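## Task

Pick up the tube lying on the shelved bench beside the window and lower it fully into one of the holes of the tube rack on the shelved bench beside the door. The tube must never touch the floor. Afterwards open the gripper and pull the hand away. The robot must stay upright and not end up leaning. The tube has to stay seated on its own, without the robot supporting it.

## Robot and tools

ROBOT. A wheeled base (differential drive, cannot slide sideways) with a column, a tilting head and two six-joint arms, left and right, each ending in a two-finger gripper. Folded, as at the start, it measures 0.73 m long, 0.62 m wide, 1.88 m tall; its front lies 0.40 m ahead of the column.

FRAMES. Base frame: origin on the floor under the column, midway between the drive wheels; x forward, y left, z up. left_hand and right_hand are reported in this frame, at the point where the fingers meet (tips reach 8 mm further). The hand's z axis runs along the fingers, its y axis along the opening; quat_wxyz rotates (0,0,1) onto the finger direction. base_odometry is in the base frame as it stood at the scene's start, counted from wheel turns only (slip counts as travel); heading is positive to the left, -3.142 to 3.142.

execute_actions. Argument "actions": a list with one action or none (empty list = just report). An action may hold "base", "joints", "speeds"; its motions start together.
- base: exactly one key. translate_m = relative drive in metres, forward positive, -3 to 3. rotate_rad = relative turn in radians, counter-clockwise (left) positive, -3.2 to 3.2. Both are offsets from where the base last reported itself.
- joints: absolute targets by name. head_tilt_rad -0.61 to 1.308 (positive tilts down). Per arm (prefix left_ or right_): joint1_rad -2.879 to 2.879, joint2_rad 0 to 3.141, joint3_rad 0 to 3.019, joint4_rad -1.692 to 1.57, joint5_rad -1.57 to 1.57 (positive swings the hand to the robot's right), joint6_rad -2.094 to 2.094 (hand roll), gripper_m 0 to 0.093 = fingertip gap in metres. Omitted joints may keep pushing to older targets.
- speeds: optional caps for this action only, translate_m 0.05 to 0.8 m/s, rotate_rad 0.1 to 1 rad/s (defaults are the maxima). A base move needing over 8.667 s is rejected; an action ends within 15 s.
- cameras: list of cam_head_left, cam_head_right, cam_left_wrist, cam_right_wrist, nav_camera or all; omitted/null = all, [] = none.
Bad keys or out-of-range numbers reject the whole call. If a result reports a stop, the remaining calls in that reply are skipped.

wait: seconds 0 to 10; the robot just keeps its last command. zoom_image: camera plus region [x0, y0, x1, y1] in pixels of that camera's latest image, top-left origin, at most 504 by 504. finished_scene: scene = number of the current scene; irreversible, and reports success.

ARM GEOMETRY. With joint1 at -1.57 (left) or 1.57 (right) and joints 5, 6 at 0, the arm works in a vertical plane facing forward, 0.23 m beside the column. Let a = j2 - 0.35, b = 1.05 + j2 - j3, c = b - j4 (c = 1.57 means fingers straight down). Hand point: ahead = 0.12 + 0.39 sin a + 0.38 cos b + 0.25 cos c; up = 1.46 + 0.39 cos a - 0.38 sin b - 0.25 sin c. E.g. j2, j3, j4 = 0.93, 0.78, 0.14 gives 0.60 m ahead, 1.21 m up. Real hands settle up to ~5 cm lower and nearer the column (more under load); trust the reported hand position. Reach is about 1 m from the shoulder, lowest about 0.47 m up; the floor is out of reach. Light loads are safest carried with fingers near vertical, 0.65 to 1.25 m up, within 0.6 m ahead.

GRIPPING. Fingers are 7 cm long. To grasp, command a gap smaller than the object; off_target is then expected. If the reported gap sits 0.002 m or more above the target, something is held. Joint changes under ~0.03 rad (0.08 for joints 2 and 3) may not move at all. For gentle contact, step about 0.05 rad per call from your previous target.

RESULTS. base_status / joint_status: done, off_target (resting short, maybe still pushing), contact_stop (base wheel stalled), time_out, not_followed, limit_stop_at_motor_heat. "joint command not followed" with a cause line means a self-collision check blocked the arm; back each moved joint off by at least 0.05 rad, or move the other arm away. on_its_own lists uncommanded behaviour; "held at" is a held target, not the actual position. turned_by_wheels vs turned_by_imu differing by over about 4 % and at least 0.05 rad means slip or a collision, and heading is off by that amount. base_tilt in degrees (forward, right). motor_effort covers only left_wheel and right_wheel, percent, peak in brackets. wheel_motors_off = 1 while the wheels are shut down. Also joint torques, Motor temperatures per arm, and a pictures line naming the returned images in order.

CAMERAS. Head cameras (896x504) look forward, about head_tilt_rad below level. Wrist cameras are fisheye 616x616, looking along the fingers, the closed fingertips at image centre; with fingers down and the arm forward, they look down and somewhat back toward the robot. nav_camera sits at the front of the base, 0.23 m high, facing forward.

AVOID. Never let the tube reach the floor; lower carefully into the rack and release only when fully seated. Do not let the arms strike or press on each other. If the base stalls (contact_stop), reverse 0.05 m before retrying or turning; bench tops 0.30 to 1.20 m high can slide over the base and hit the column. About 3 s of hard pushing shuts the wheel motors off for 2 s. A blocked arm keeps pushing and heats; relieve it by sending its reported joint positions back as targets. MOTOR HOT warns from 85 °C; at 100 °C an OVER-TEMPERATURE FAULT drops that arm and its load. Keep the robot upright and level at the end.

Each tool is called after ">>>" in YAML: its name, and indented under it one key for each argument.

## Session

>>> execute_actions:
  actions:
    - {"joints":{"head_tilt_rad":0.3}}
  cameras: ["cam_head_left","nav_camera"]

Scene clock: 0.87 s.
Joint torques (N m, as the arm reports them, + toward a larger angle): left_arm=[-0.56 -8.05 -1.87 -1.75 -0.02 -0.11] | right_arm=[-0.13 -7.93 -1.2  -1.13  0.07 -0.05]
Motor temperatures (°C, as the motors report them): left_arm=[23 22 22 23 24 22] | right_arm=[24 25 21 23 22 23]
base_odometry: x=+0.000 y=+0.000 heading=+0.000 (m, m, rad; odometry frame)
turned_by_wheels: +0.000 (rad since the last result)
turned_by_imu: +0.000 (rad since the last result)
base_tilt: forward=+0.5 right=-0.2 (deg)
base_status: not commanded
joint_positions: head_tilt_rad=+0.319 left_joint1_rad=-1.584 left_joint2_rad=+0.908 left_joint3_rad=+0.414 left_joint4_rad=-0.974 left_joint5_rad=+0.013 left_joint6_rad=-0.040 left_gripper_m=+0.094 right_joint1_rad=+1.583 right_joint2_rad=+0.921 right_joint3_rad=+0.401 right_joint4_rad=-0.987 right_joint5_rad=+0.017 right_joint6_rad=+0.075 right_gripper_m=+0.094
joint_status: all done
wheel_motors_off: 0
motor_effort: left_wheel=+4(4) right_wheel=+1(0) (%)
left_hand: x=+0.1409 y=+0.2196 z=+1.2562 quat_wxyz=(+0.455, +0.015, -0.890, +0.000) (m; base frame)
right_hand: x=+0.1301 y=-0.2260 z=+1.2610 quat_wxyz=(+0.471, -0.024, -0.881, +0.022) (m; base frame)
pictures: cam_head_left, nav_camera
camera_calibration (this result's frames):
cam_head_left: T_world_to_cam=[[0.0719499, -0.9974, -0.00414174, 0.0563678], [-0.30795, -0.0182648, -0.951227, 1.47704], [0.948678, 0.0697162, -0.308464, 0.355898], [0, 0, 0, 1]] pos_world=[0.113167, 0.0583871, 1.51502]
Images, in order (width x height): cam_head_left 896x504, nav_camera 896x504.

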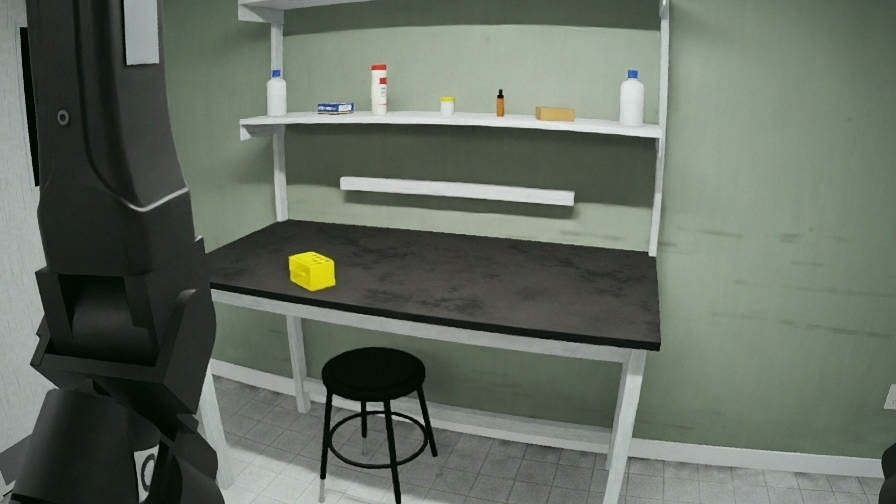

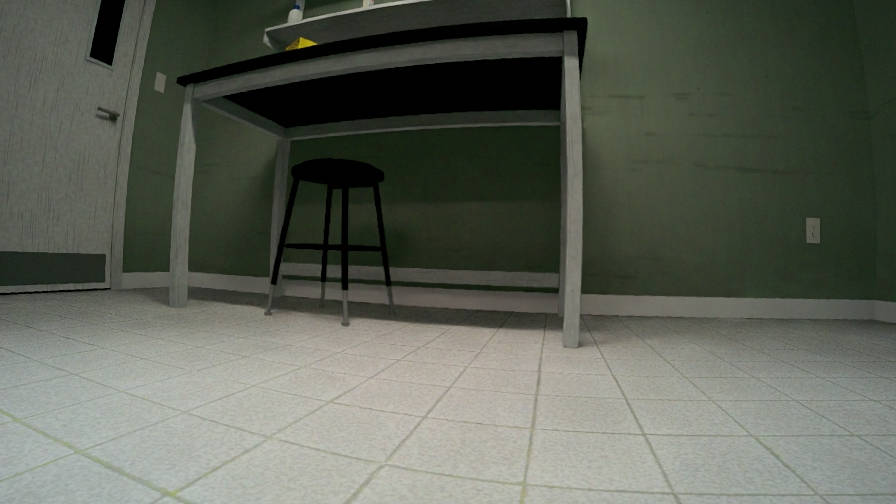

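>>> execute_actions:
  actions:
    - {"base":{"rotate_rad":2.9}}
  cameras: ["cam_head_left","cam_head_right","nav_camera"]

Scene clock: 8.13 s.
Joint torques (N m, as the arm reports them, + toward a larger angle): left_arm=[-0.52 -8.09 -1.79 -1.75 -0.02 -0.11] | right_arm=[-0.09 -7.87 -1.17 -1.12  0.06 -0.05]
Motor temperatures (°C, as the motors report them): left_arm=[23 22 22 23 24 22] | right_arm=[24 25 21 23 22 23]
base_odometry: x=+0.000 y=+0.000 heading=+2.899 (m, m, rad; odometry frame)
turned_by_wheels: +2.899 (rad since the last result)
turned_by_imu: +2.895 (rad since the last result)
base_tilt: forward=+0.6 right=-0.3 (deg)
base_status: done
joint_positions: head_tilt_rad=+0.319 left_joint1_rad=-1.584 left_joint2_rad=+0.908 left_joint3_rad=+0.414 left_joint4_rad=-0.974 left_joint5_rad=+0.013 left_joint6_rad=-0.040 left_gripper_m=+0.094 right_joint1_rad=+1.583 right_joint2_rad=+0.921 right_joint3_rad=+0.401 right_joint4_rad=-0.987 right_joint5_rad=+0.017 right_joint6_rad=+0.075 right_gripper_m=+0.094
joint_status: not commanded
wheel_motors_off: 0
motor_effort: left_wheel=-4(48) right_wheel=+5(35) (%)
left_hand: x=+0.1409 y=+0.2196 z=+1.2562 quat_wxyz=(+0.455, +0.015, -0.890, +0.000) (m; base frame)
right_hand: x=+0.1301 y=-0.2260 z=+1.2610 quat_wxyz=(+0.471, -0.024, -0.881, +0.022) (m; base frame)
pictures: cam_head_left, cam_head_right, nav_camera
camera_calibration (this result's frames):
cam_head_left: T_world_to_cam=[[0.0719505, -0.9974, -0.00413195, 0.0563527], [-0.307821, -0.0182648, -0.951269, 1.4771], [0.94872, 0.0697162, -0.308335, 0.355697], [0, 0, 0, 1]] pos_world=[0.11317, 0.0583871, 1.51503]
cam_head_right: T_world_to_cam=[[0.0785462, -0.996908, -0.00235506, -0.0663469], [-0.297331, -0.0211717, -0.95454, 1.47592], [0.951538, 0.0756756, -0.298075, 0.341748], [0, 0, 0, 1]] pos_world=[0.118862, -0.060756, 1.51053]
Images, in order (width x height): cam_head_left 896x504, cam_head_right 896x504, nav_camera 896x504.

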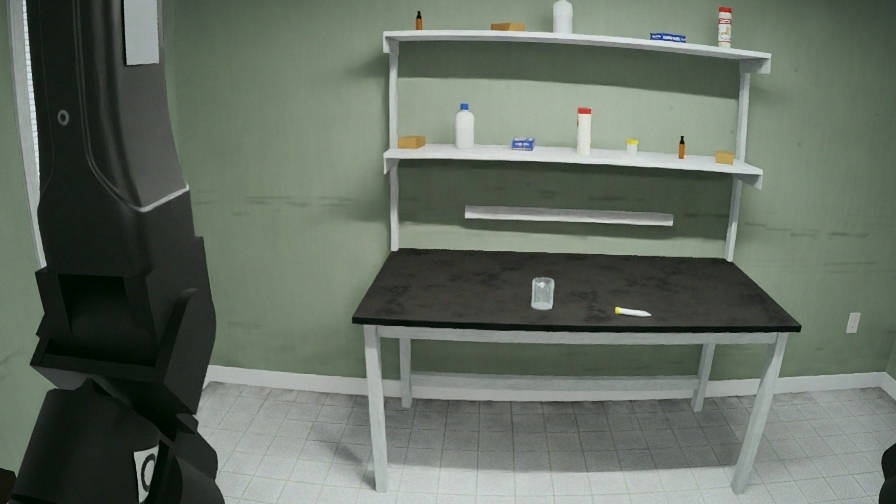

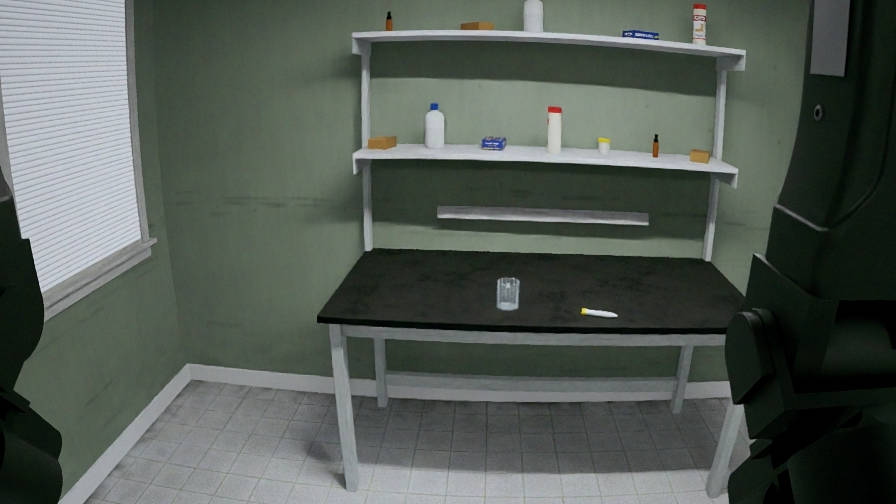

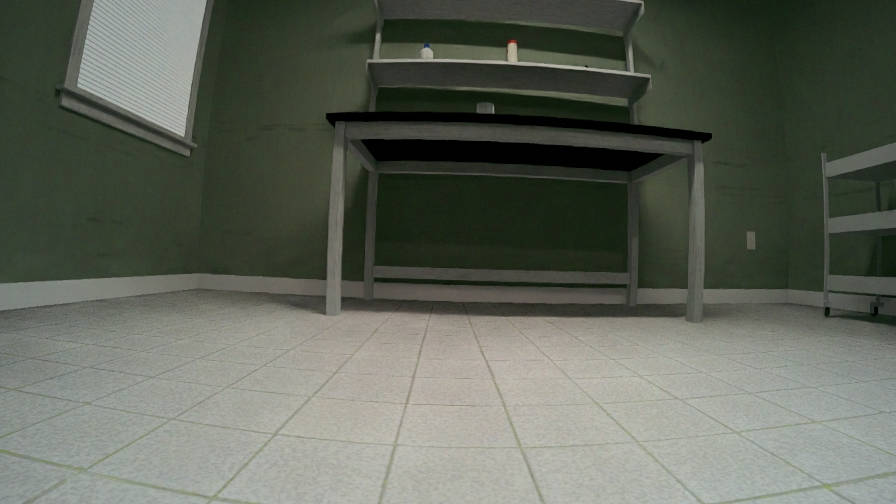

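>>> execute_actions:
  actions:
    - {"base":{"rotate_rad":-0.095},"joints":{"head_tilt_rad":0.8,"right_joint1_rad":1.57,"right_joint2_rad":2.05,"right_joint3_rad":2.13,"right_joint4_rad":-0.59,"right_joint5_rad":0,"right_joint6_rad":-1.3,"right_gripper_m":0.07}}
  cameras: []

>>> execute_actions:
  actions:
    - {"base":{"translate_m":1.17}}
  cameras: ["cam_head_left","cam_right_wrist"]

Scene clock: 13.57 s.
Joint torques (N m, as the arm reports them, + toward a larger angle): left_arm=[-0.54 -8.03 -1.81 -1.76 -0.03 -0.1 ] | right_arm=[ -0.3  -21.05   5.46   0.81  -0.13  -0.19]
Motor temperatures (°C, as the motors report them): left_arm=[23 22 22 23 24 22] | right_arm=[24 25 22 23 22 23]
base_odometry: x=+0.000 y=+0.000 heading=+2.805 (m, m, rad; odometry frame)
turned_by_wheels: -0.094 (rad since the last result)
turned_by_imu: -0.092 (rad since the last result)
base_tilt: forward=+0.7 right=-0.2 (deg)
base_status: done
joint_positions: head_tilt_rad=+0.802 left_joint1_rad=-1.584 left_joint2_rad=+0.908 left_joint3_rad=+0.414 left_joint4_rad=-0.974 left_joint5_rad=+0.013 left_joint6_rad=-0.040 left_gripper_m=+0.094 right_joint1_rad=+1.574 right_joint2_rad=+2.041 right_joint3_rad=+2.124 right_joint4_rad=-0.595 right_joint5_rad=+0.002 right_joint6_rad=-1.285 right_gripper_m=+0.070
joint_status: all done
wheel_motors_off: 0
motor_effort: left_wheel=+6(17) right_wheel=-6(22) (%)
left_hand: x=+0.1409 y=+0.2196 z=+1.2562 quat_wxyz=(+0.455, +0.015, -0.890, +0.000) (m; base frame)
right_hand: x=+0.7261 y=-0.2230 z=+0.8489 quat_wxyz=(-0.005, +0.600, -0.800, +0.003) (m; base frame)
pictures: none
No camera images: the call's "cameras" was empty. Leave "cameras" out to get every camera's image.

Scene clock: 17.07 s.
Joint torques (N m, as the arm reports them, + toward a larger angle): left_arm=[-0.61 -8.   -1.97 -1.83 -0.02 -0.1 ] | right_arm=[ -0.18 -20.8    5.61   0.85  -0.13  -0.19]
Motor temperatures (°C, as the motors report them): left_arm=[23 22 22 23 24 22] | right_arm=[24 26 22 23 22 23]
base_odometry: x=-1.105 y=+0.385 heading=+2.807 (m, m, rad; odometry frame)
turned_by_wheels: +0.002 (rad since the last result)
turned_by_imu: +0.004 (rad since the last result)
base_tilt: forward=+0.7 right=-0.3 (deg)
base_status: done
joint_positions: head_tilt_rad=+0.803 left_joint1_rad=-1.584 left_joint2_rad=+0.908 left_joint3_rad=+0.415 left_joint4_rad=-0.974 left_joint5_rad=+0.013 left_joint6_rad=-0.040 left_gripper_m=+0.094 right_joint1_rad=+1.574 right_joint2_rad=+2.041 right_joint3_rad=+2.121 right_joint4_rad=-0.595 right_joint5_rad=+0.002 right_joint6_rad=-1.286 right_gripper_m=+0.070
joint_status: not commanded
wheel_motors_off: 0
motor_effort: left_wheel=+2(68) right_wheel=-1(47) (%)
left_hand: x=+0.1417 y=+0.2196 z=+1.2559 quat_wxyz=(+0.454, +0.015, -0.891, +0.000) (m; base frame)
right_hand: x=+0.7244 y=-0.2234 z=+0.8482 quat_wxyz=(-0.003, +0.600, -0.800, +0.002) (m; base frame)
pictures: cam_head_left, cam_right_wrist
camera_calibration (this result's frames):
cam_head_left: T_world_to_cam=[[0.0617875, -0.9974, -0.0370979, 0.107628], [-0.714663, -0.0182648, -0.69923, 1.1093], [0.696734, 0.0697162, -0.713933, 0.992918], [0, 0, 0, 1]] pos_world=[0.0943264, 0.0583871, 1.48853]
cam_right_wrist: T_world_to_cam=[[0.958202, -0.286066, 0.00380983, -0.762428], [-0.236699, -0.785224, 0.572186, -0.47812], [-0.160691, -0.549172, -0.820115, 0.808052], [0, 0, 0, 1]] pos_world=[0.747236, -0.149777, 0.939174]
Images, in order (width x height): cam_head_left 896x504, cam_right_wrist 616x616.

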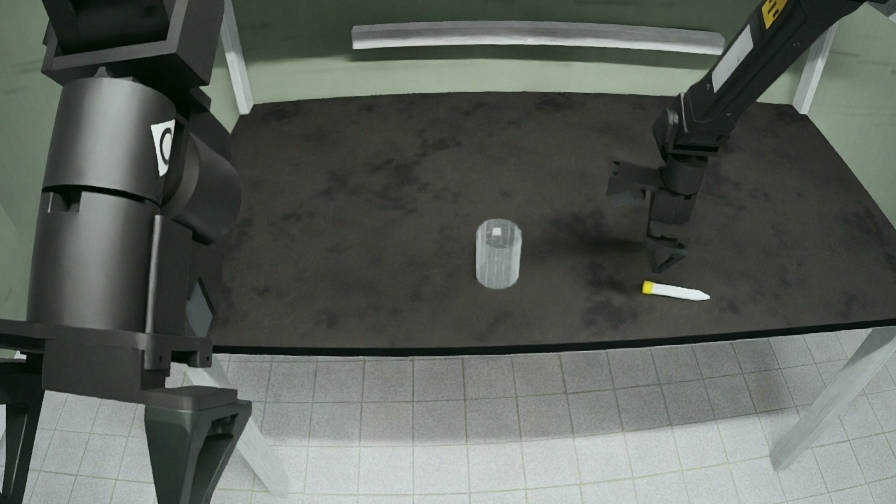

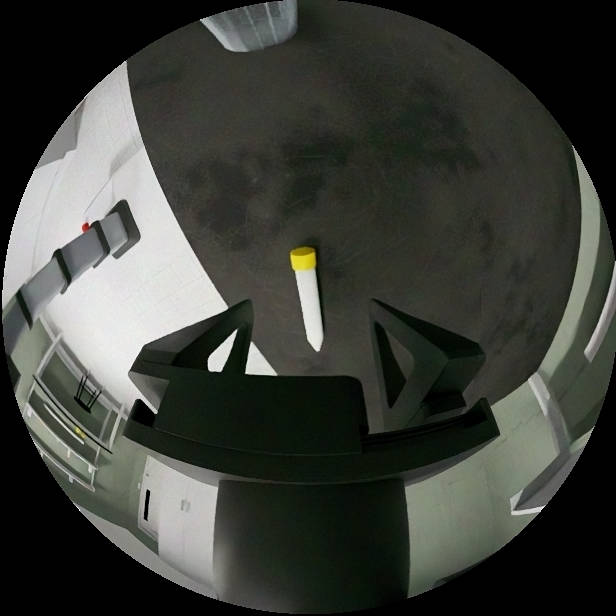

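>>> execute_actions:
  actions:
    - {"base":{"rotate_rad":-0.03},"joints":{"right_joint2_rad":2.17,"right_joint3_rad":2.30,"right_joint4_rad":-0.64,"right_joint6_rad":-1.45}}
  cameras: []

>>> execute_actions:
  actions:
    - {"joints":{"right_joint2_rad":2.295,"right_joint3_rad":2.465,"right_joint4_rad":-0.67}}
  cameras: ["cam_right_wrist"]

>>> execute_actions:
  actions:
    - {"joints":{"right_gripper_m":0.006}}
  cameras: ["cam_right_wrist"]

Scene clock: 22.23 s.
Joint torques (N m, as the arm reports them, + toward a larger angle): left_arm=[-0.5  -7.98 -2.03 -1.75 -0.02 -0.11] | right_arm=[  0.11 -21.47   7.14   0.22  -0.09  -0.19]
Motor temperatures (°C, as the motors report them): left_arm=[23 23 22 23 24 22] | right_arm=[24 27 22 23 22 23]
base_odometry: x=-1.105 y=+0.385 heading=+2.779 (m, m, rad; odometry frame)
turned_by_wheels: -0.028 (rad since the last result)
turned_by_imu: -0.026 (rad since the last result)
base_tilt: forward=+0.5 right=-0.2 (deg)
base_status: done
joint_positions: head_tilt_rad=+0.803 left_joint1_rad=-1.584 left_joint2_rad=+0.908 left_joint3_rad=+0.415 left_joint4_rad=-0.974 left_joint5_rad=+0.013 left_joint6_rad=-0.040 left_gripper_m=+0.094 right_joint1_rad=+1.565 right_joint2_rad=+2.168 right_joint3_rad=+2.273 right_joint4_rad=-0.631 right_joint5_rad=+0.001 right_joint6_rad=-1.436 right_gripper_m=+0.070
joint_status: all done
wheel_motors_off: 0
motor_effort: left_wheel=+1(51) right_wheel=-1(51) (%)
left_hand: x=+0.1417 y=+0.2196 z=+1.2559 quat_wxyz=(+0.454, +0.015, -0.891, +0.000) (m; base frame)
right_hand: x=+0.7204 y=-0.2309 z=+0.8059 quat_wxyz=(+0.003, +0.657, -0.754, +0.001) (m; base frame)
pictures: none
No camera images: the call's "cameras" was empty. Leave "cameras" out to get every camera's image.

Scene clock: 23.23 s.
Joint torques (N m, as the arm reports them, + toward a larger angle): left_arm=[-0.58 -8.01 -1.94 -1.76 -0.03 -0.11] | right_arm=[  0.1  -21.08   7.51   0.29  -0.09  -0.18]
Motor temperatures (°C, as the motors report them): left_arm=[23 23 22 23 24 22] | right_arm=[24 27 23 23 22 23]
base_odometry: x=-1.105 y=+0.385 heading=+2.779 (m, m, rad; odometry frame)
turned_by_wheels: +0.000 (rad since the last result)
turned_by_imu: +0.000 (rad since the last result)
base_tilt: forward=+0.6 right=-0.3 (deg)
base_status: not commanded
joint_positions: head_tilt_rad=+0.803 left_joint1_rad=-1.584 left_joint2_rad=+0.908 left_joint3_rad=+0.415 left_joint4_rad=-0.974 left_joint5_rad=+0.013 left_joint6_rad=-0.040 left_gripper_m=+0.094 right_joint1_rad=+1.565 right_joint2_rad=+2.286 right_joint3_rad=+2.438 right_joint4_rad=-0.662 right_joint5_rad=+0.001 right_joint6_rad=-1.436 right_gripper_m=+0.070
joint_status: all done
wheel_motors_off: 0
motor_effort: left_wheel=+2(2) right_wheel=-2(2) (%)
left_hand: x=+0.1417 y=+0.2196 z=+1.2559 quat_wxyz=(+0.454, +0.015, -0.891, +0.000) (m; base frame)
right_hand: x=+0.7243 y=-0.2311 z=+0.7732 quat_wxyz=(-0.003, +0.657, -0.754, +0.006) (m; base frame)
pictures: cam_right_wrist
camera_calibration (this result's frames):
cam_right_wrist: T_world_to_cam=[[0.989531, -0.144025, 0.00927832, -0.758319], [-0.122821, -0.806603, 0.578192, -0.533343], [-0.07579, -0.573278, -0.815848, 0.671929], [0, 0, 0, 1]] pos_world=[0.735799, -0.154211, 0.863603]
Images, in order (width x height): cam_right_wrist 616x616.

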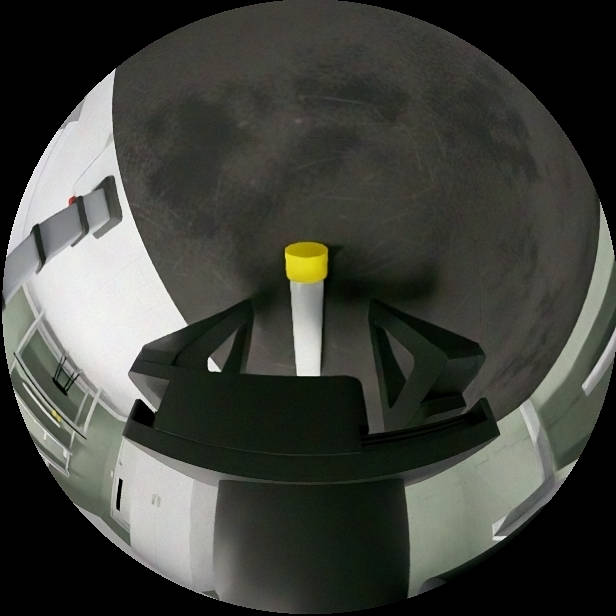

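Scene clock: 23.87 s.
Joint torques (N m, as the arm reports them, + toward a larger angle): left_arm=[-0.57 -8.12 -1.95 -1.78 -0.03 -0.1 ] | right_arm=[  0.08 -20.72   7.55   0.28  -0.09  -0.19]
Motor temperatures (°C, as the motors report them): left_arm=[23 23 22 23 24 22] | right_arm=[24 27 23 23 22 23]
base_odometry: x=-1.105 y=+0.385 heading=+2.779 (m, m, rad; odometry frame)
turned_by_wheels: +0.000 (rad since the last result)
turned_by_imu: +0.000 (rad since the last result)
base_tilt: forward=+0.6 right=-0.1 (deg)
base_status: not commanded
joint_positions: head_tilt_rad=+0.803 left_joint1_rad=-1.584 left_joint2_rad=+0.908 left_joint3_rad=+0.415 left_joint4_rad=-0.974 left_joint5_rad=+0.013 left_joint6_rad=-0.040 left_gripper_m=+0.094 right_joint1_rad=+1.565 right_joint2_rad=+2.286 right_joint3_rad=+2.438 right_joint4_rad=-0.662 right_joint5_rad=+0.001 right_joint6_rad=-1.436 right_gripper_m=+0.016
joint_status: right_gripper_m off_target (ended at +0.016, target +0.006)
wheel_motors_off: 0
motor_effort: left_wheel=+2(2) right_wheel=-3(2) (%)
left_hand: x=+0.1417 y=+0.2196 z=+1.2559 quat_wxyz=(+0.454, +0.015, -0.891, +0.000) (m; base frame)
right_hand: x=+0.7243 y=-0.2311 z=+0.7732 quat_wxyz=(-0.003, +0.657, -0.754, +0.006) (m; base frame)
pictures: cam_right_wrist
camera_calibration (this result's frames):
cam_right_wrist: T_world_to_cam=[[0.989531, -0.144025, 0.00927832, -0.758319], [-0.122821, -0.806603, 0.578192, -0.533343], [-0.07579, -0.573278, -0.815848, 0.671929], [0, 0, 0, 1]] pos_world=[0.735799, -0.154211, 0.863603]
Images, in order (width x height): cam_right_wrist 616x616.

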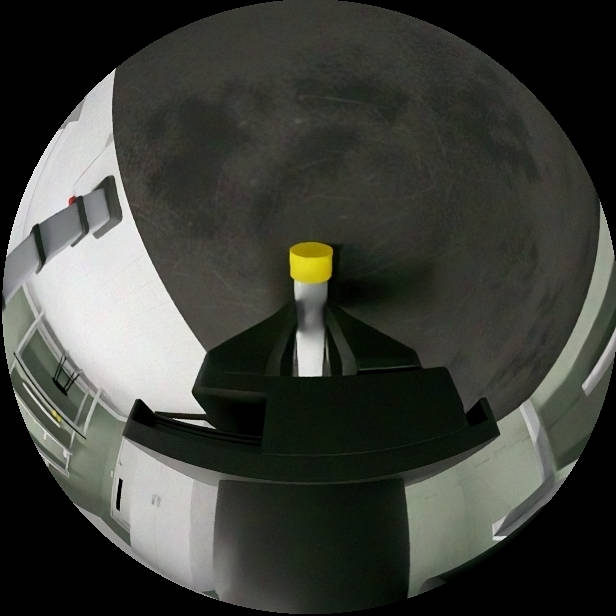

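>>> execute_actions:
  actions:
    - {"base":{"translate_m":-0.3},"joints":{"right_joint2_rad":1.5,"right_joint3_rad":1.4}}
  cameras: ["cam_right_wrist"]

>>> execute_actions:
  actions:
    - {"base":{"rotate_rad":-2.65},"joints":{"right_joint6_rad":0.01}}
  cameras: []

>>> execute_actions:
  actions:
    - {"base":{"translate_m":1.5},"joints":{"head_tilt_rad":0.6,"right_joint2_rad":1.9,"right_joint3_rad":1.7,"right_joint4_rad":1.285,"right_joint5_rad":-1.0}}
  cameras: ["cam_head_left","cam_head_right"]

Scene clock: 31.00 s.
Joint torques (N m, as the arm reports them, + toward a larger angle): left_arm=[-0.54 -7.88 -1.58 -1.79 -0.02 -0.11] | right_arm=[  0.07 -19.07   4.38  -0.04  -0.09  -0.2 ]
Motor temperatures (°C, as the motors report them): left_arm=[23 23 22 23 24 22] | right_arm=[24 28 23 23 22 23]
base_odometry: x=-0.824 y=+0.279 heading=+2.778 (m, m, rad; odometry frame)
turned_by_wheels: -0.001 (rad since the last result)
turned_by_imu: +0.000 (rad since the last result)
base_tilt: forward=+0.6 right=-0.1 (deg)
base_status: done
joint_positions: head_tilt_rad=+0.803 left_joint1_rad=-1.584 left_joint2_rad=+0.907 left_joint3_rad=+0.411 left_joint4_rad=-0.974 left_joint5_rad=+0.013 left_joint6_rad=-0.040 left_gripper_m=+0.094 right_joint1_rad=+1.568 right_joint2_rad=+1.513 right_joint3_rad=+1.382 right_joint4_rad=-0.668 right_joint5_rad=+0.001 right_joint6_rad=-1.437 right_gripper_m=+0.016
joint_status: all done
wheel_motors_off: 0
motor_effort: left_wheel=-1(54) right_wheel=+2(67) (%)
left_hand: x=+0.1395 y=+0.2196 z=+1.2568 quat_wxyz=(+0.456, +0.015, -0.890, +0.000) (m; base frame)
right_hand: x=+0.5574 y=-0.2277 z=+1.0181 quat_wxyz=(+0.104, +0.651, -0.746, -0.089) (m; base frame)
pictures: cam_right_wrist
camera_calibration (this result's frames):
cam_right_wrist: T_world_to_cam=[[0.951842, -0.142314, -0.271557, -0.287624], [0.0465033, -0.808473, 0.586693, -0.796169], [-0.303042, -0.571067, -0.762921, 0.934316], [0, 0, 0, 1]] pos_world=[0.593933, -0.151057, 1.10181]
Images, in order (width x height): cam_right_wrist 616x616.

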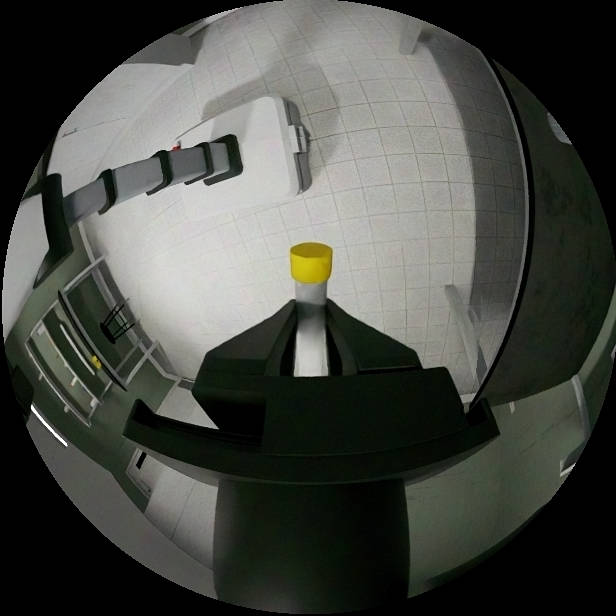

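Scene clock: 35.20 s.
Joint torques (N m, as the arm reports them, + toward a larger angle): left_arm=[-0.65 -7.96 -1.6  -1.8  -0.02 -0.11] | right_arm=[  0.35 -19.46   3.86   0.06   0.02   0.07]
Motor temperatures (°C, as the motors report them): left_arm=[23 23 22 23 24 22] | right_arm=[24 28 23 23 22 23]
base_odometry: x=-0.824 y=+0.279 heading=+0.129 (m, m, rad; odometry frame)
turned_by_wheels: -2.649 (rad since the last result)
turned_by_imu: -2.638 (rad since the last result)
base_tilt: forward=+0.6 right=-0.3 (deg)
base_status: done
joint_positions: head_tilt_rad=+0.803 left_joint1_rad=-1.584 left_joint2_rad=+0.907 left_joint3_rad=+0.411 left_joint4_rad=-0.974 left_joint5_rad=+0.013 left_joint6_rad=-0.040 left_gripper_m=+0.094 right_joint1_rad=+1.564 right_joint2_rad=+1.513 right_joint3_rad=+1.391 right_joint4_rad=-0.668 right_joint5_rad=+0.001 right_joint6_rad=-0.004 right_gripper_m=+0.016
joint_status: all done
wheel_motors_off: 0
motor_effort: left_wheel=+4(54) right_wheel=-6(46) (%)
left_hand: x=+0.1395 y=+0.2196 z=+1.2568 quat_wxyz=(+0.456, +0.015, -0.890, +0.000) (m; base frame)
right_hand: x=+0.5625 y=-0.2298 z=+1.0188 quat_wxyz=(+0.132, +0.000, -0.991, +0.003) (m; base frame)
pictures: none
No camera images: the call's "cameras" was empty. Leave "cameras" out to get every camera's image.

Scene clock: 39.03 s.
Joint torques (N m, as the arm reports them, + toward a larger angle): left_arm=[-0.6  -7.93 -1.78 -1.79 -0.03 -0.11] | right_arm=[  0.55 -21.44   4.89   2.47   0.     0.06]
Motor temperatures (°C, as the motors report them): left_arm=[23 23 22 23 24 22] | right_arm=[24 29 23 23 23 23]
base_odometry: x=+0.663 y=+0.471 heading=+0.128 (m, m, rad; odometry frame)
turned_by_wheels: -0.001 (rad since the last result)
turned_by_imu: +0.002 (rad since the last result)
base_tilt: forward=+0.6 right=-0.3 (deg)
base_status: done
joint_positions: head_tilt_rad=+0.617 left_joint1_rad=-1.584 left_joint2_rad=+0.907 left_joint3_rad=+0.414 left_joint4_rad=-0.974 left_joint5_rad=+0.013 left_joint6_rad=-0.040 left_gripper_m=+0.094 right_joint1_rad=+1.565 right_joint2_rad=+1.913 right_joint3_rad=+1.685 right_joint4_rad=+1.268 right_joint5_rad=-0.999 right_joint6_rad=-0.004 right_gripper_m=+0.016
joint_status: all done
wheel_motors_off: 0
motor_effort: left_wheel=-1(57) right_wheel=+1(55) (%)
left_hand: x=+0.1411 y=+0.2196 z=+1.2562 quat_wxyz=(+0.455, +0.015, -0.891, +0.000) (m; base frame)
right_hand: x=+0.7875 y=-0.0849 z=+1.0903 quat_wxyz=(-0.619, +0.339, -0.624, -0.336) (m; base frame)
pictures: cam_head_left, cam_head_right
camera_calibration (this result's frames):
cam_head_left: T_world_to_cam=[[0.0675743, -0.9974, -0.0250532, 0.0887902], [-0.573289, -0.0182648, -0.819149, 1.28691], [0.816562, 0.0697162, -0.573033, 0.76994], [0, 0, 0, 1]] pos_world=[0.103067, 0.0583871, 1.4976]
cam_head_right: T_world_to_cam=[[0.074401, -0.996908, -0.025289, -0.0308214], [-0.56422, -0.0211717, -0.825353, 1.29032], [0.822265, 0.0756756, -0.564051, 0.757815], [0, 0, 0, 1]] pos_world=[0.107192, -0.060756, 1.49163]
Images, in order (width x height): cam_head_left 896x504, cam_head_right 896x504.

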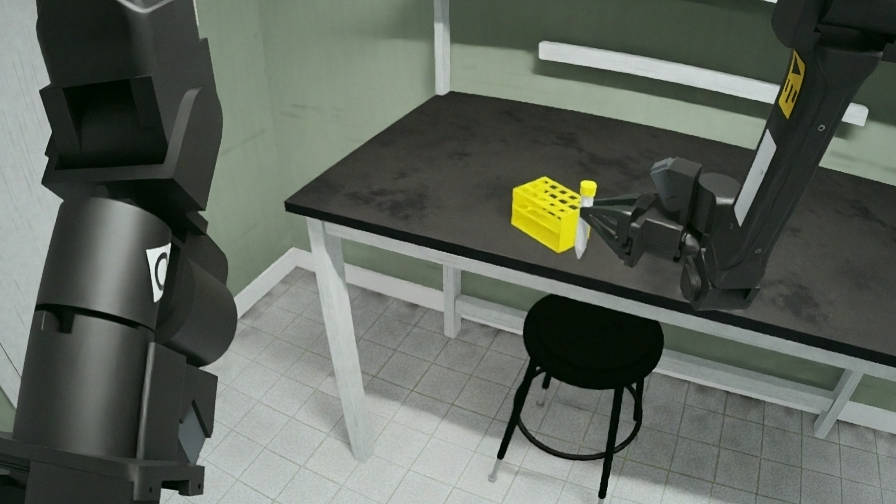

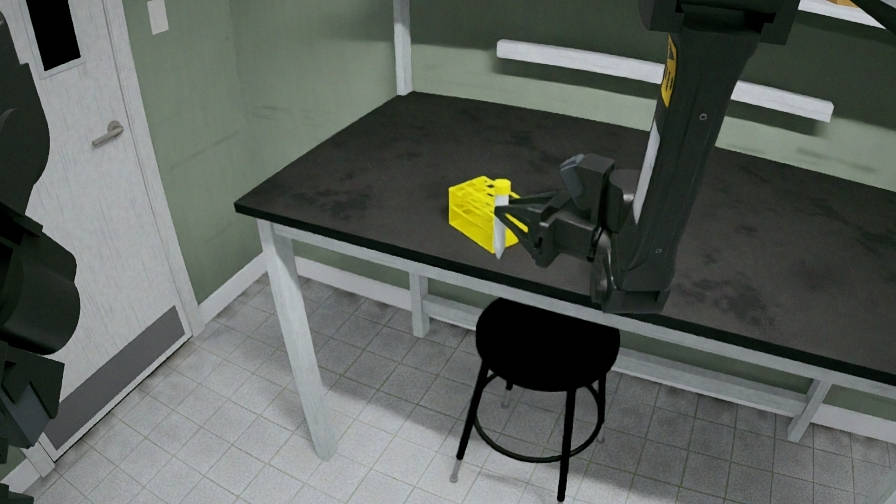

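>>> execute_actions:
  actions:
    - {"base":{"translate_m":0.21}}
  cameras: ["cam_head_left","cam_head_right"]

>>> zoom_image:
  camera: "cam_head_left"
  region: [500,175,660,335]

>>> zoom_image:
  camera: "cam_head_right"
  region: [420,175,580,335]

Scene clock: 43.40 s.
Joint torques (N m, as the arm reports them, + toward a larger angle): left_arm=[-0.55 -7.75 -1.88 -1.82 -0.03 -0.11] | right_arm=[  0.59 -20.86   4.69   2.43   0.04   0.07]
Motor temperatures (°C, as the motors report them): left_arm=[23 23 22 23 24 22] | right_arm=[24 29 23 23 23 23]
base_odometry: x=+0.872 y=+0.498 heading=+0.127 (m, m, rad; odometry frame)
turned_by_wheels: -0.001 (rad since the last result)
turned_by_imu: +0.001 (rad since the last result)
base_tilt: forward=+0.6 right=-0.2 (deg)
base_status: done
joint_positions: head_tilt_rad=+0.617 left_joint1_rad=-1.584 left_joint2_rad=+0.907 left_joint3_rad=+0.416 left_joint4_rad=-0.974 left_joint5_rad=+0.013 left_joint6_rad=-0.040 left_gripper_m=+0.094 right_joint1_rad=+1.565 right_joint2_rad=+1.911 right_joint3_rad=+1.688 right_joint4_rad=+1.268 right_joint5_rad=-0.999 right_joint6_rad=-0.004 right_gripper_m=+0.016
joint_status: not commanded
wheel_motors_off: 0
motor_effort: left_wheel=-1(40) right_wheel=+1(35) (%)
left_hand: x=+0.1421 y=+0.2196 z=+1.2558 quat_wxyz=(+0.454, +0.015, -0.891, +0.001) (m; base frame)
right_hand: x=+0.7892 y=-0.0848 z=+1.0923 quat_wxyz=(-0.620, +0.340, -0.622, -0.336) (m; base frame)
pictures: cam_head_left, cam_head_right
camera_calibration (this result's frames):
cam_head_left: T_world_to_cam=[[0.0675824, -0.9974, -0.0250312, 0.0887559], [-0.573023, -0.0182648, -0.819336, 1.28718], [0.816748, 0.0697162, -0.572767, 0.769521], [0, 0, 0, 1]] pos_world=[0.103081, 0.0583871, 1.49761]
cam_head_right: T_world_to_cam=[[0.0744092, -0.996908, -0.0252648, -0.0308591], [-0.563951, -0.0211717, -0.825537, 1.29059], [0.822449, 0.0756756, -0.563783, 0.757393], [0, 0, 0, 1]] pos_world=[0.107207, -0.060756, 1.49165]
Images, in order (width x height): cam_head_left 896x504, cam_head_right 896x504.

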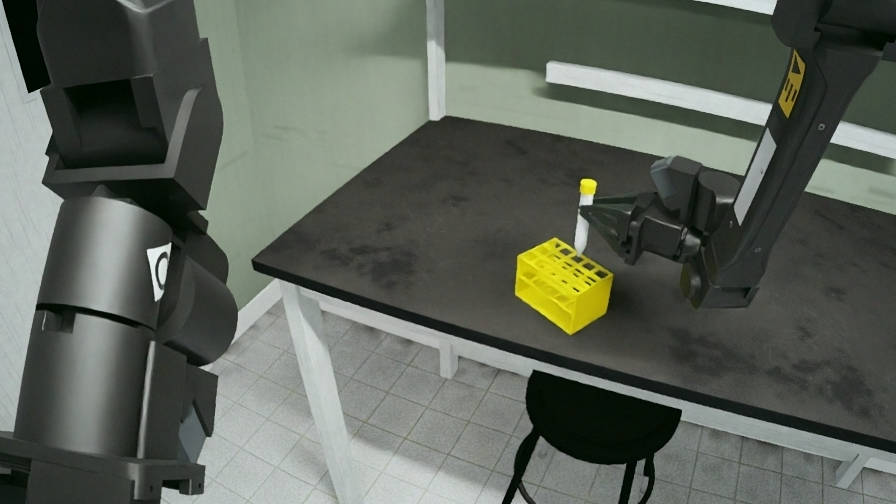

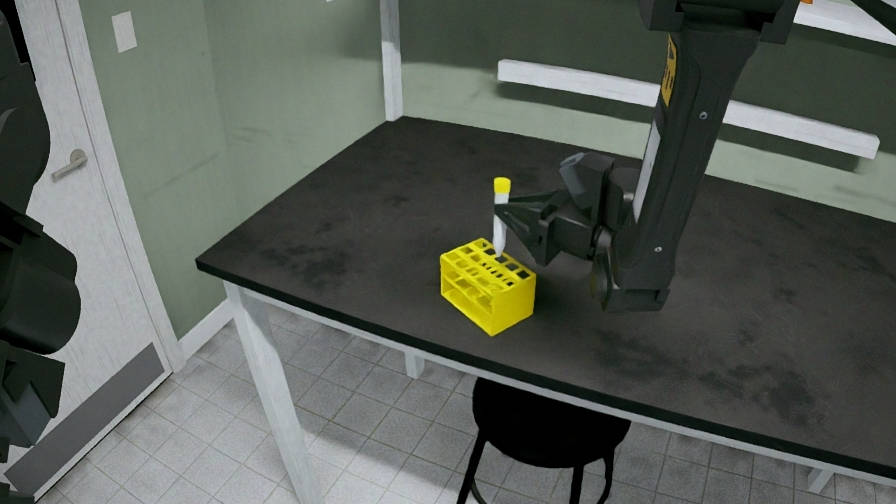

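Region (500, 175, 660, 335) of cam_head_left's 896x504 image, scaled by 3.150, with more detail than that image has.

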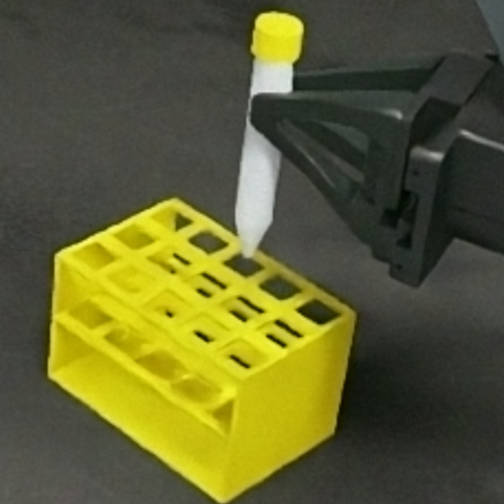

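Region (420, 175, 580, 335) of cam_head_right's 896x504 image, scaled by 3.150, with more detail than that image has.

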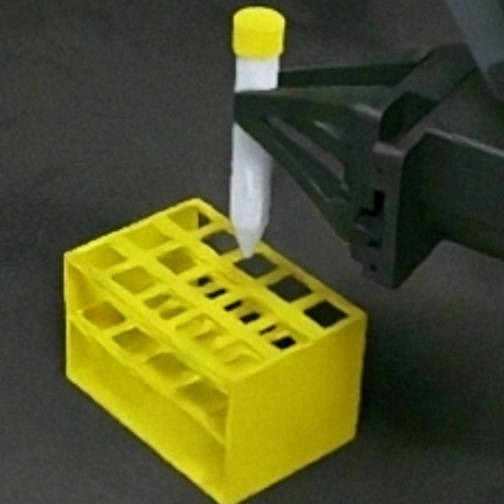

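>>> execute_actions:
  actions:
    - {"joints":{"right_joint2_rad":1.98,"right_joint3_rad":1.72,"right_joint4_rad":1.345}}
  cameras: ["cam_head_left","cam_head_right"]

>>> zoom_image:
  camera: "cam_head_left"
  region: [500,175,660,335]

>>> zoom_image:
  camera: "cam_head_right"
  region: [420,175,580,335]

Scene clock: 48.83 s.
Joint torques (N m, as the arm reports them, + toward a larger angle): left_arm=[-0.49 -7.88 -1.99 -1.78 -0.03 -0.11] | right_arm=[  0.55 -19.92   4.4    2.39   0.06   0.07]
Motor temperatures (°C, as the motors report them): left_arm=[23 23 22 23 24 22] | right_arm=[24 29 23 23 22 23]
base_odometry: x=+0.872 y=+0.498 heading=+0.127 (m, m, rad; odometry frame)
turned_by_wheels: +0.000 (rad since the last result)
turned_by_imu: +0.001 (rad since the last result)
base_tilt: forward=+0.8 right=-0.2 (deg)
base_status: not commanded
joint_positions: head_tilt_rad=+0.617 left_joint1_rad=-1.584 left_joint2_rad=+0.907 left_joint3_rad=+0.416 left_joint4_rad=-0.974 left_joint5_rad=+0.013 left_joint6_rad=-0.040 left_gripper_m=+0.094 right_joint1_rad=+1.565 right_joint2_rad=+1.973 right_joint3_rad=+1.709 right_joint4_rad=+1.330 right_joint5_rad=-0.999 right_joint6_rad=-0.004 right_gripper_m=+0.016
joint_status: all done
wheel_motors_off: 0
motor_effort: left_wheel=-1(1) right_wheel=+1(2) (%)
left_hand: x=+0.1421 y=+0.2196 z=+1.2558 quat_wxyz=(+0.454, +0.015, -0.891, +0.001) (m; base frame)
right_hand: x=+0.7735 y=-0.0849 z=+1.0675 quat_wxyz=(-0.627, +0.344, -0.616, -0.332) (m; base frame)
pictures: cam_head_left, cam_head_right
camera_calibration (this result's frames):
cam_head_left: T_world_to_cam=[[0.0675824, -0.9974, -0.0250312, 0.0887559], [-0.573023, -0.0182648, -0.819336, 1.28718], [0.816748, 0.0697162, -0.572767, 0.769521], [0, 0, 0, 1]] pos_world=[0.103081, 0.0583871, 1.49761]
cam_head_right: T_world_to_cam=[[0.0744092, -0.996908, -0.0252648, -0.0308591], [-0.563951, -0.0211717, -0.825537, 1.29059], [0.822449, 0.0756756, -0.563783, 0.757393], [0, 0, 0, 1]] pos_world=[0.107207, -0.060756, 1.49165]
Images, in order (width x height): cam_head_left 896x504, cam_head_right 896x504.

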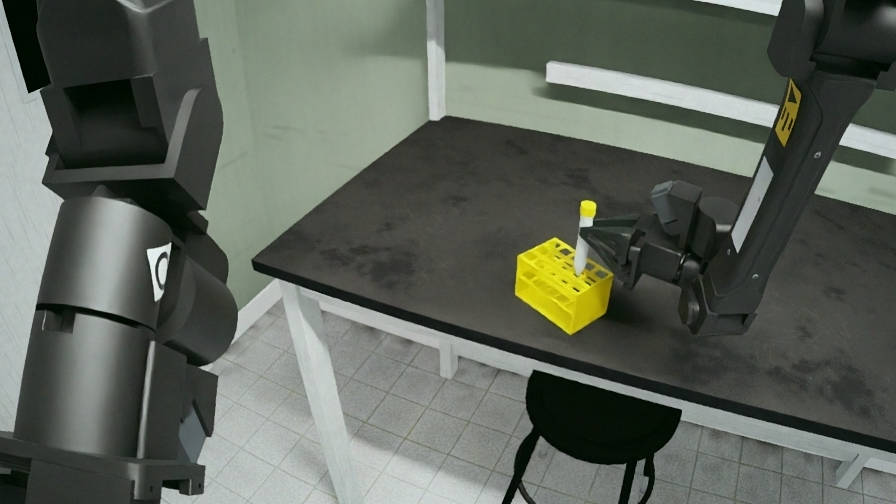

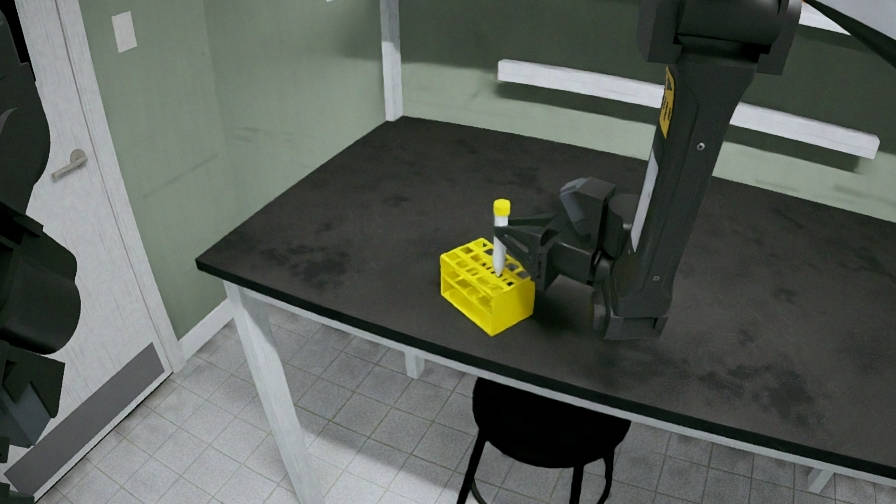

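Region (500, 175, 660, 335) of cam_head_left's 896x504 image, scaled by 3.150, with more detail than that image has.

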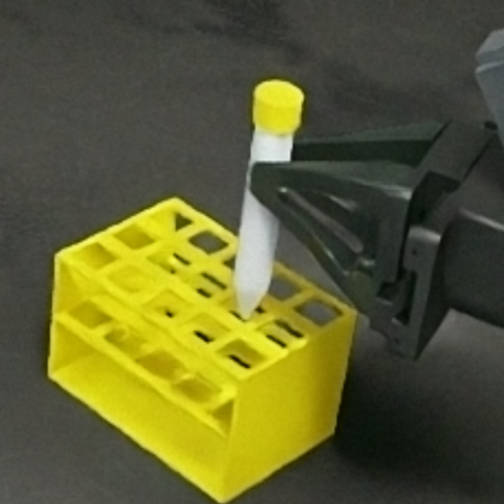

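Region (420, 175, 580, 335) of cam_head_right's 896x504 image, scaled by 3.150, with more detail than that image has.

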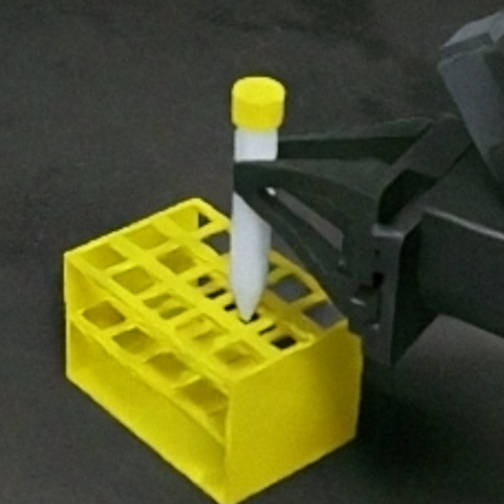

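>>> execute_actions:
  actions:
    - {"base":{"translate_m":-0.017}}
  cameras: []

>>> execute_actions:
  actions:
    - {"joints":{"right_joint2_rad":2.03,"right_joint3_rad":1.78,"right_joint4_rad":1.31}}
  cameras: ["cam_head_left","cam_head_right"]

>>> zoom_image:
  camera: "cam_head_left"
  region: [520,210,640,330]

>>> zoom_image:
  camera: "cam_head_right"
  region: [440,210,560,330]

Scene clock: 54.27 s.
Joint torques (N m, as the arm reports them, + toward a larger angle): left_arm=[-0.49 -7.89 -1.68 -1.81 -0.02 -0.11] | right_arm=[  0.5  -19.59   4.38   2.38   0.08   0.07]
Motor temperatures (°C, as the motors report them): left_arm=[23 23 22 23 24 22] | right_arm=[24 29 23 23 22 23]
base_odometry: x=+0.855 y=+0.496 heading=+0.127 (m, m, rad; odometry frame)
turned_by_wheels: +0.000 (rad since the last result)
turned_by_imu: +0.001 (rad since the last result)
base_tilt: forward=+0.6 right=-0.4 (deg)
base_status: done
joint_positions: head_tilt_rad=+0.617 left_joint1_rad=-1.584 left_joint2_rad=+0.905 left_joint3_rad=+0.412 left_joint4_rad=-0.974 left_joint5_rad=+0.013 left_joint6_rad=-0.040 left_gripper_m=+0.094 right_joint1_rad=+1.565 right_joint2_rad=+1.973 right_joint3_rad=+1.709 right_joint4_rad=+1.330 right_joint5_rad=-1.000 right_joint6_rad=-0.004 right_gripper_m=+0.016
joint_status: not commanded
wheel_motors_off: 0
motor_effort: left_wheel=+0(35) right_wheel=+0(33) (%)
left_hand: x=+0.1406 y=+0.2196 z=+1.2565 quat_wxyz=(+0.455, +0.015, -0.891, +0.000) (m; base frame)
right_hand: x=+0.7733 y=-0.0849 z=+1.0674 quat_wxyz=(-0.626, +0.344, -0.616, -0.332) (m; base frame)
pictures: none
No camera images: the call's "cameras" was empty. Leave "cameras" out to get every camera's image.

Scene clock: 54.83 s.
Joint torques (N m, as the arm reports them, + toward a larger angle): left_arm=[-0.42 -7.7  -1.7  -1.74 -0.02 -0.11] | right_arm=[  0.39 -17.93   4.69   1.3    0.19   0.05]
Motor temperatures (°C, as the motors report them): left_arm=[23 23 22 23 24 22] | right_arm=[24 29 23 23 22 23]
base_odometry: x=+0.855 y=+0.496 heading=+0.127 (m, m, rad; odometry frame)
turned_by_wheels: +0.000 (rad since the last result)
turned_by_imu: +0.000 (rad since the last result)
base_tilt: forward=+0.7 right=-0.2 (deg)
base_status: not commanded
joint_positions: head_tilt_rad=+0.617 left_joint1_rad=-1.584 left_joint2_rad=+0.905 left_joint3_rad=+0.412 left_joint4_rad=-0.974 left_joint5_rad=+0.013 left_joint6_rad=-0.040 left_gripper_m=+0.094 right_joint1_rad=+1.567 right_joint2_rad=+2.000 right_joint3_rad=+1.767 right_joint4_rad=+1.322 right_joint5_rad=-1.002 right_joint6_rad=-0.001 right_gripper_m=+0.016
joint_status: all done
wheel_motors_off: 0
motor_effort: left_wheel=+0(0) right_wheel=+0(1) (%)
left_hand: x=+0.1406 y=+0.2196 z=+1.2565 quat_wxyz=(+0.455, +0.015, -0.891, +0.000) (m; base frame)
right_hand: x=+0.7840 y=-0.0834 z=+1.0650 quat_wxyz=(-0.633, +0.347, -0.608, -0.330) (m; base frame)
pictures: cam_head_left, cam_head_right
camera_calibration (this result's frames):
cam_head_left: T_world_to_cam=[[0.0675824, -0.9974, -0.0250312, 0.0887559], [-0.573022, -0.0182648, -0.819336, 1.28718], [0.816749, 0.0697162, -0.572767, 0.769521], [0, 0, 0, 1]] pos_world=[0.103081, 0.0583871, 1.49761]
cam_head_right: T_world_to_cam=[[0.0744093, -0.996908, -0.0252647, -0.0308592], [-0.563951, -0.0211717, -0.825537, 1.29059], [0.822449, 0.0756756, -0.563782, 0.757392], [0, 0, 0, 1]] pos_world=[0.107207, -0.060756, 1.49165]
Images, in order (width x height): cam_head_left 896x504, cam_head_right 896x504.

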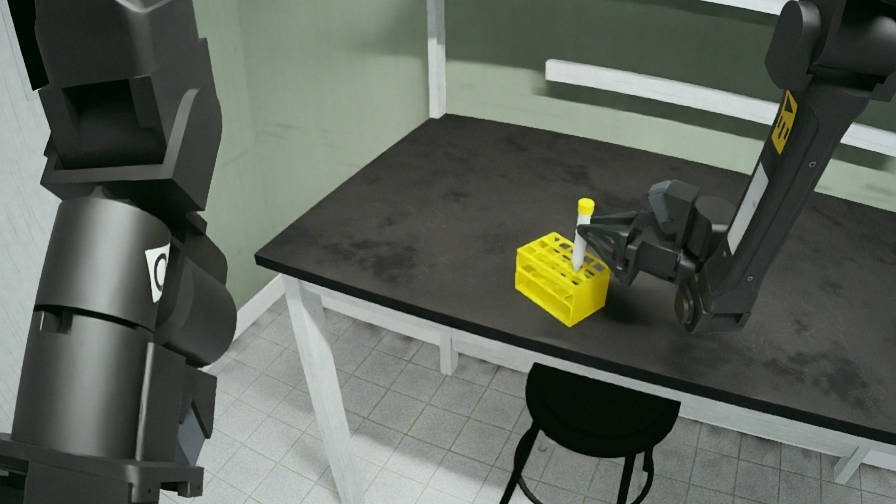

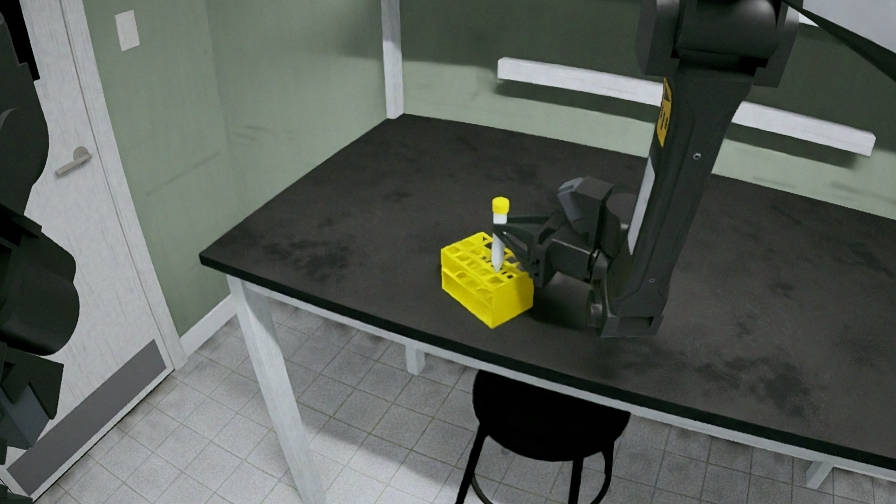

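Region (520, 210, 640, 330) of cam_head_left's 896x504 image, scaled by 4.200, with more detail than that image has.

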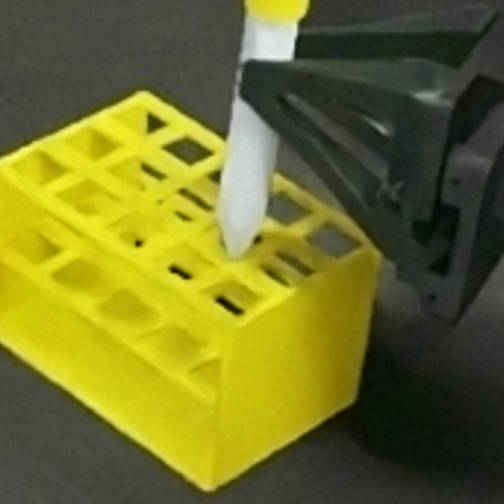

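Region (440, 210, 560, 330) of cam_head_right's 896x504 image, scaled by 4.200, with more detail than that image has.

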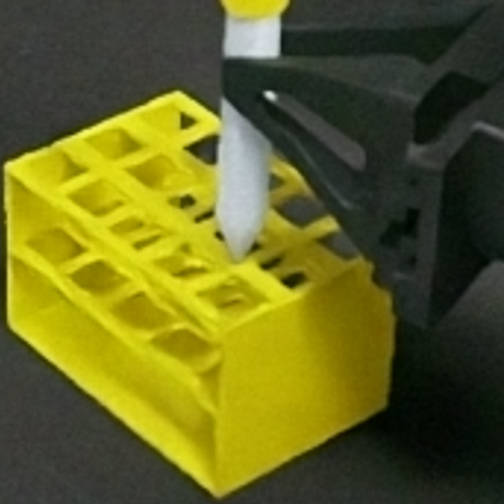

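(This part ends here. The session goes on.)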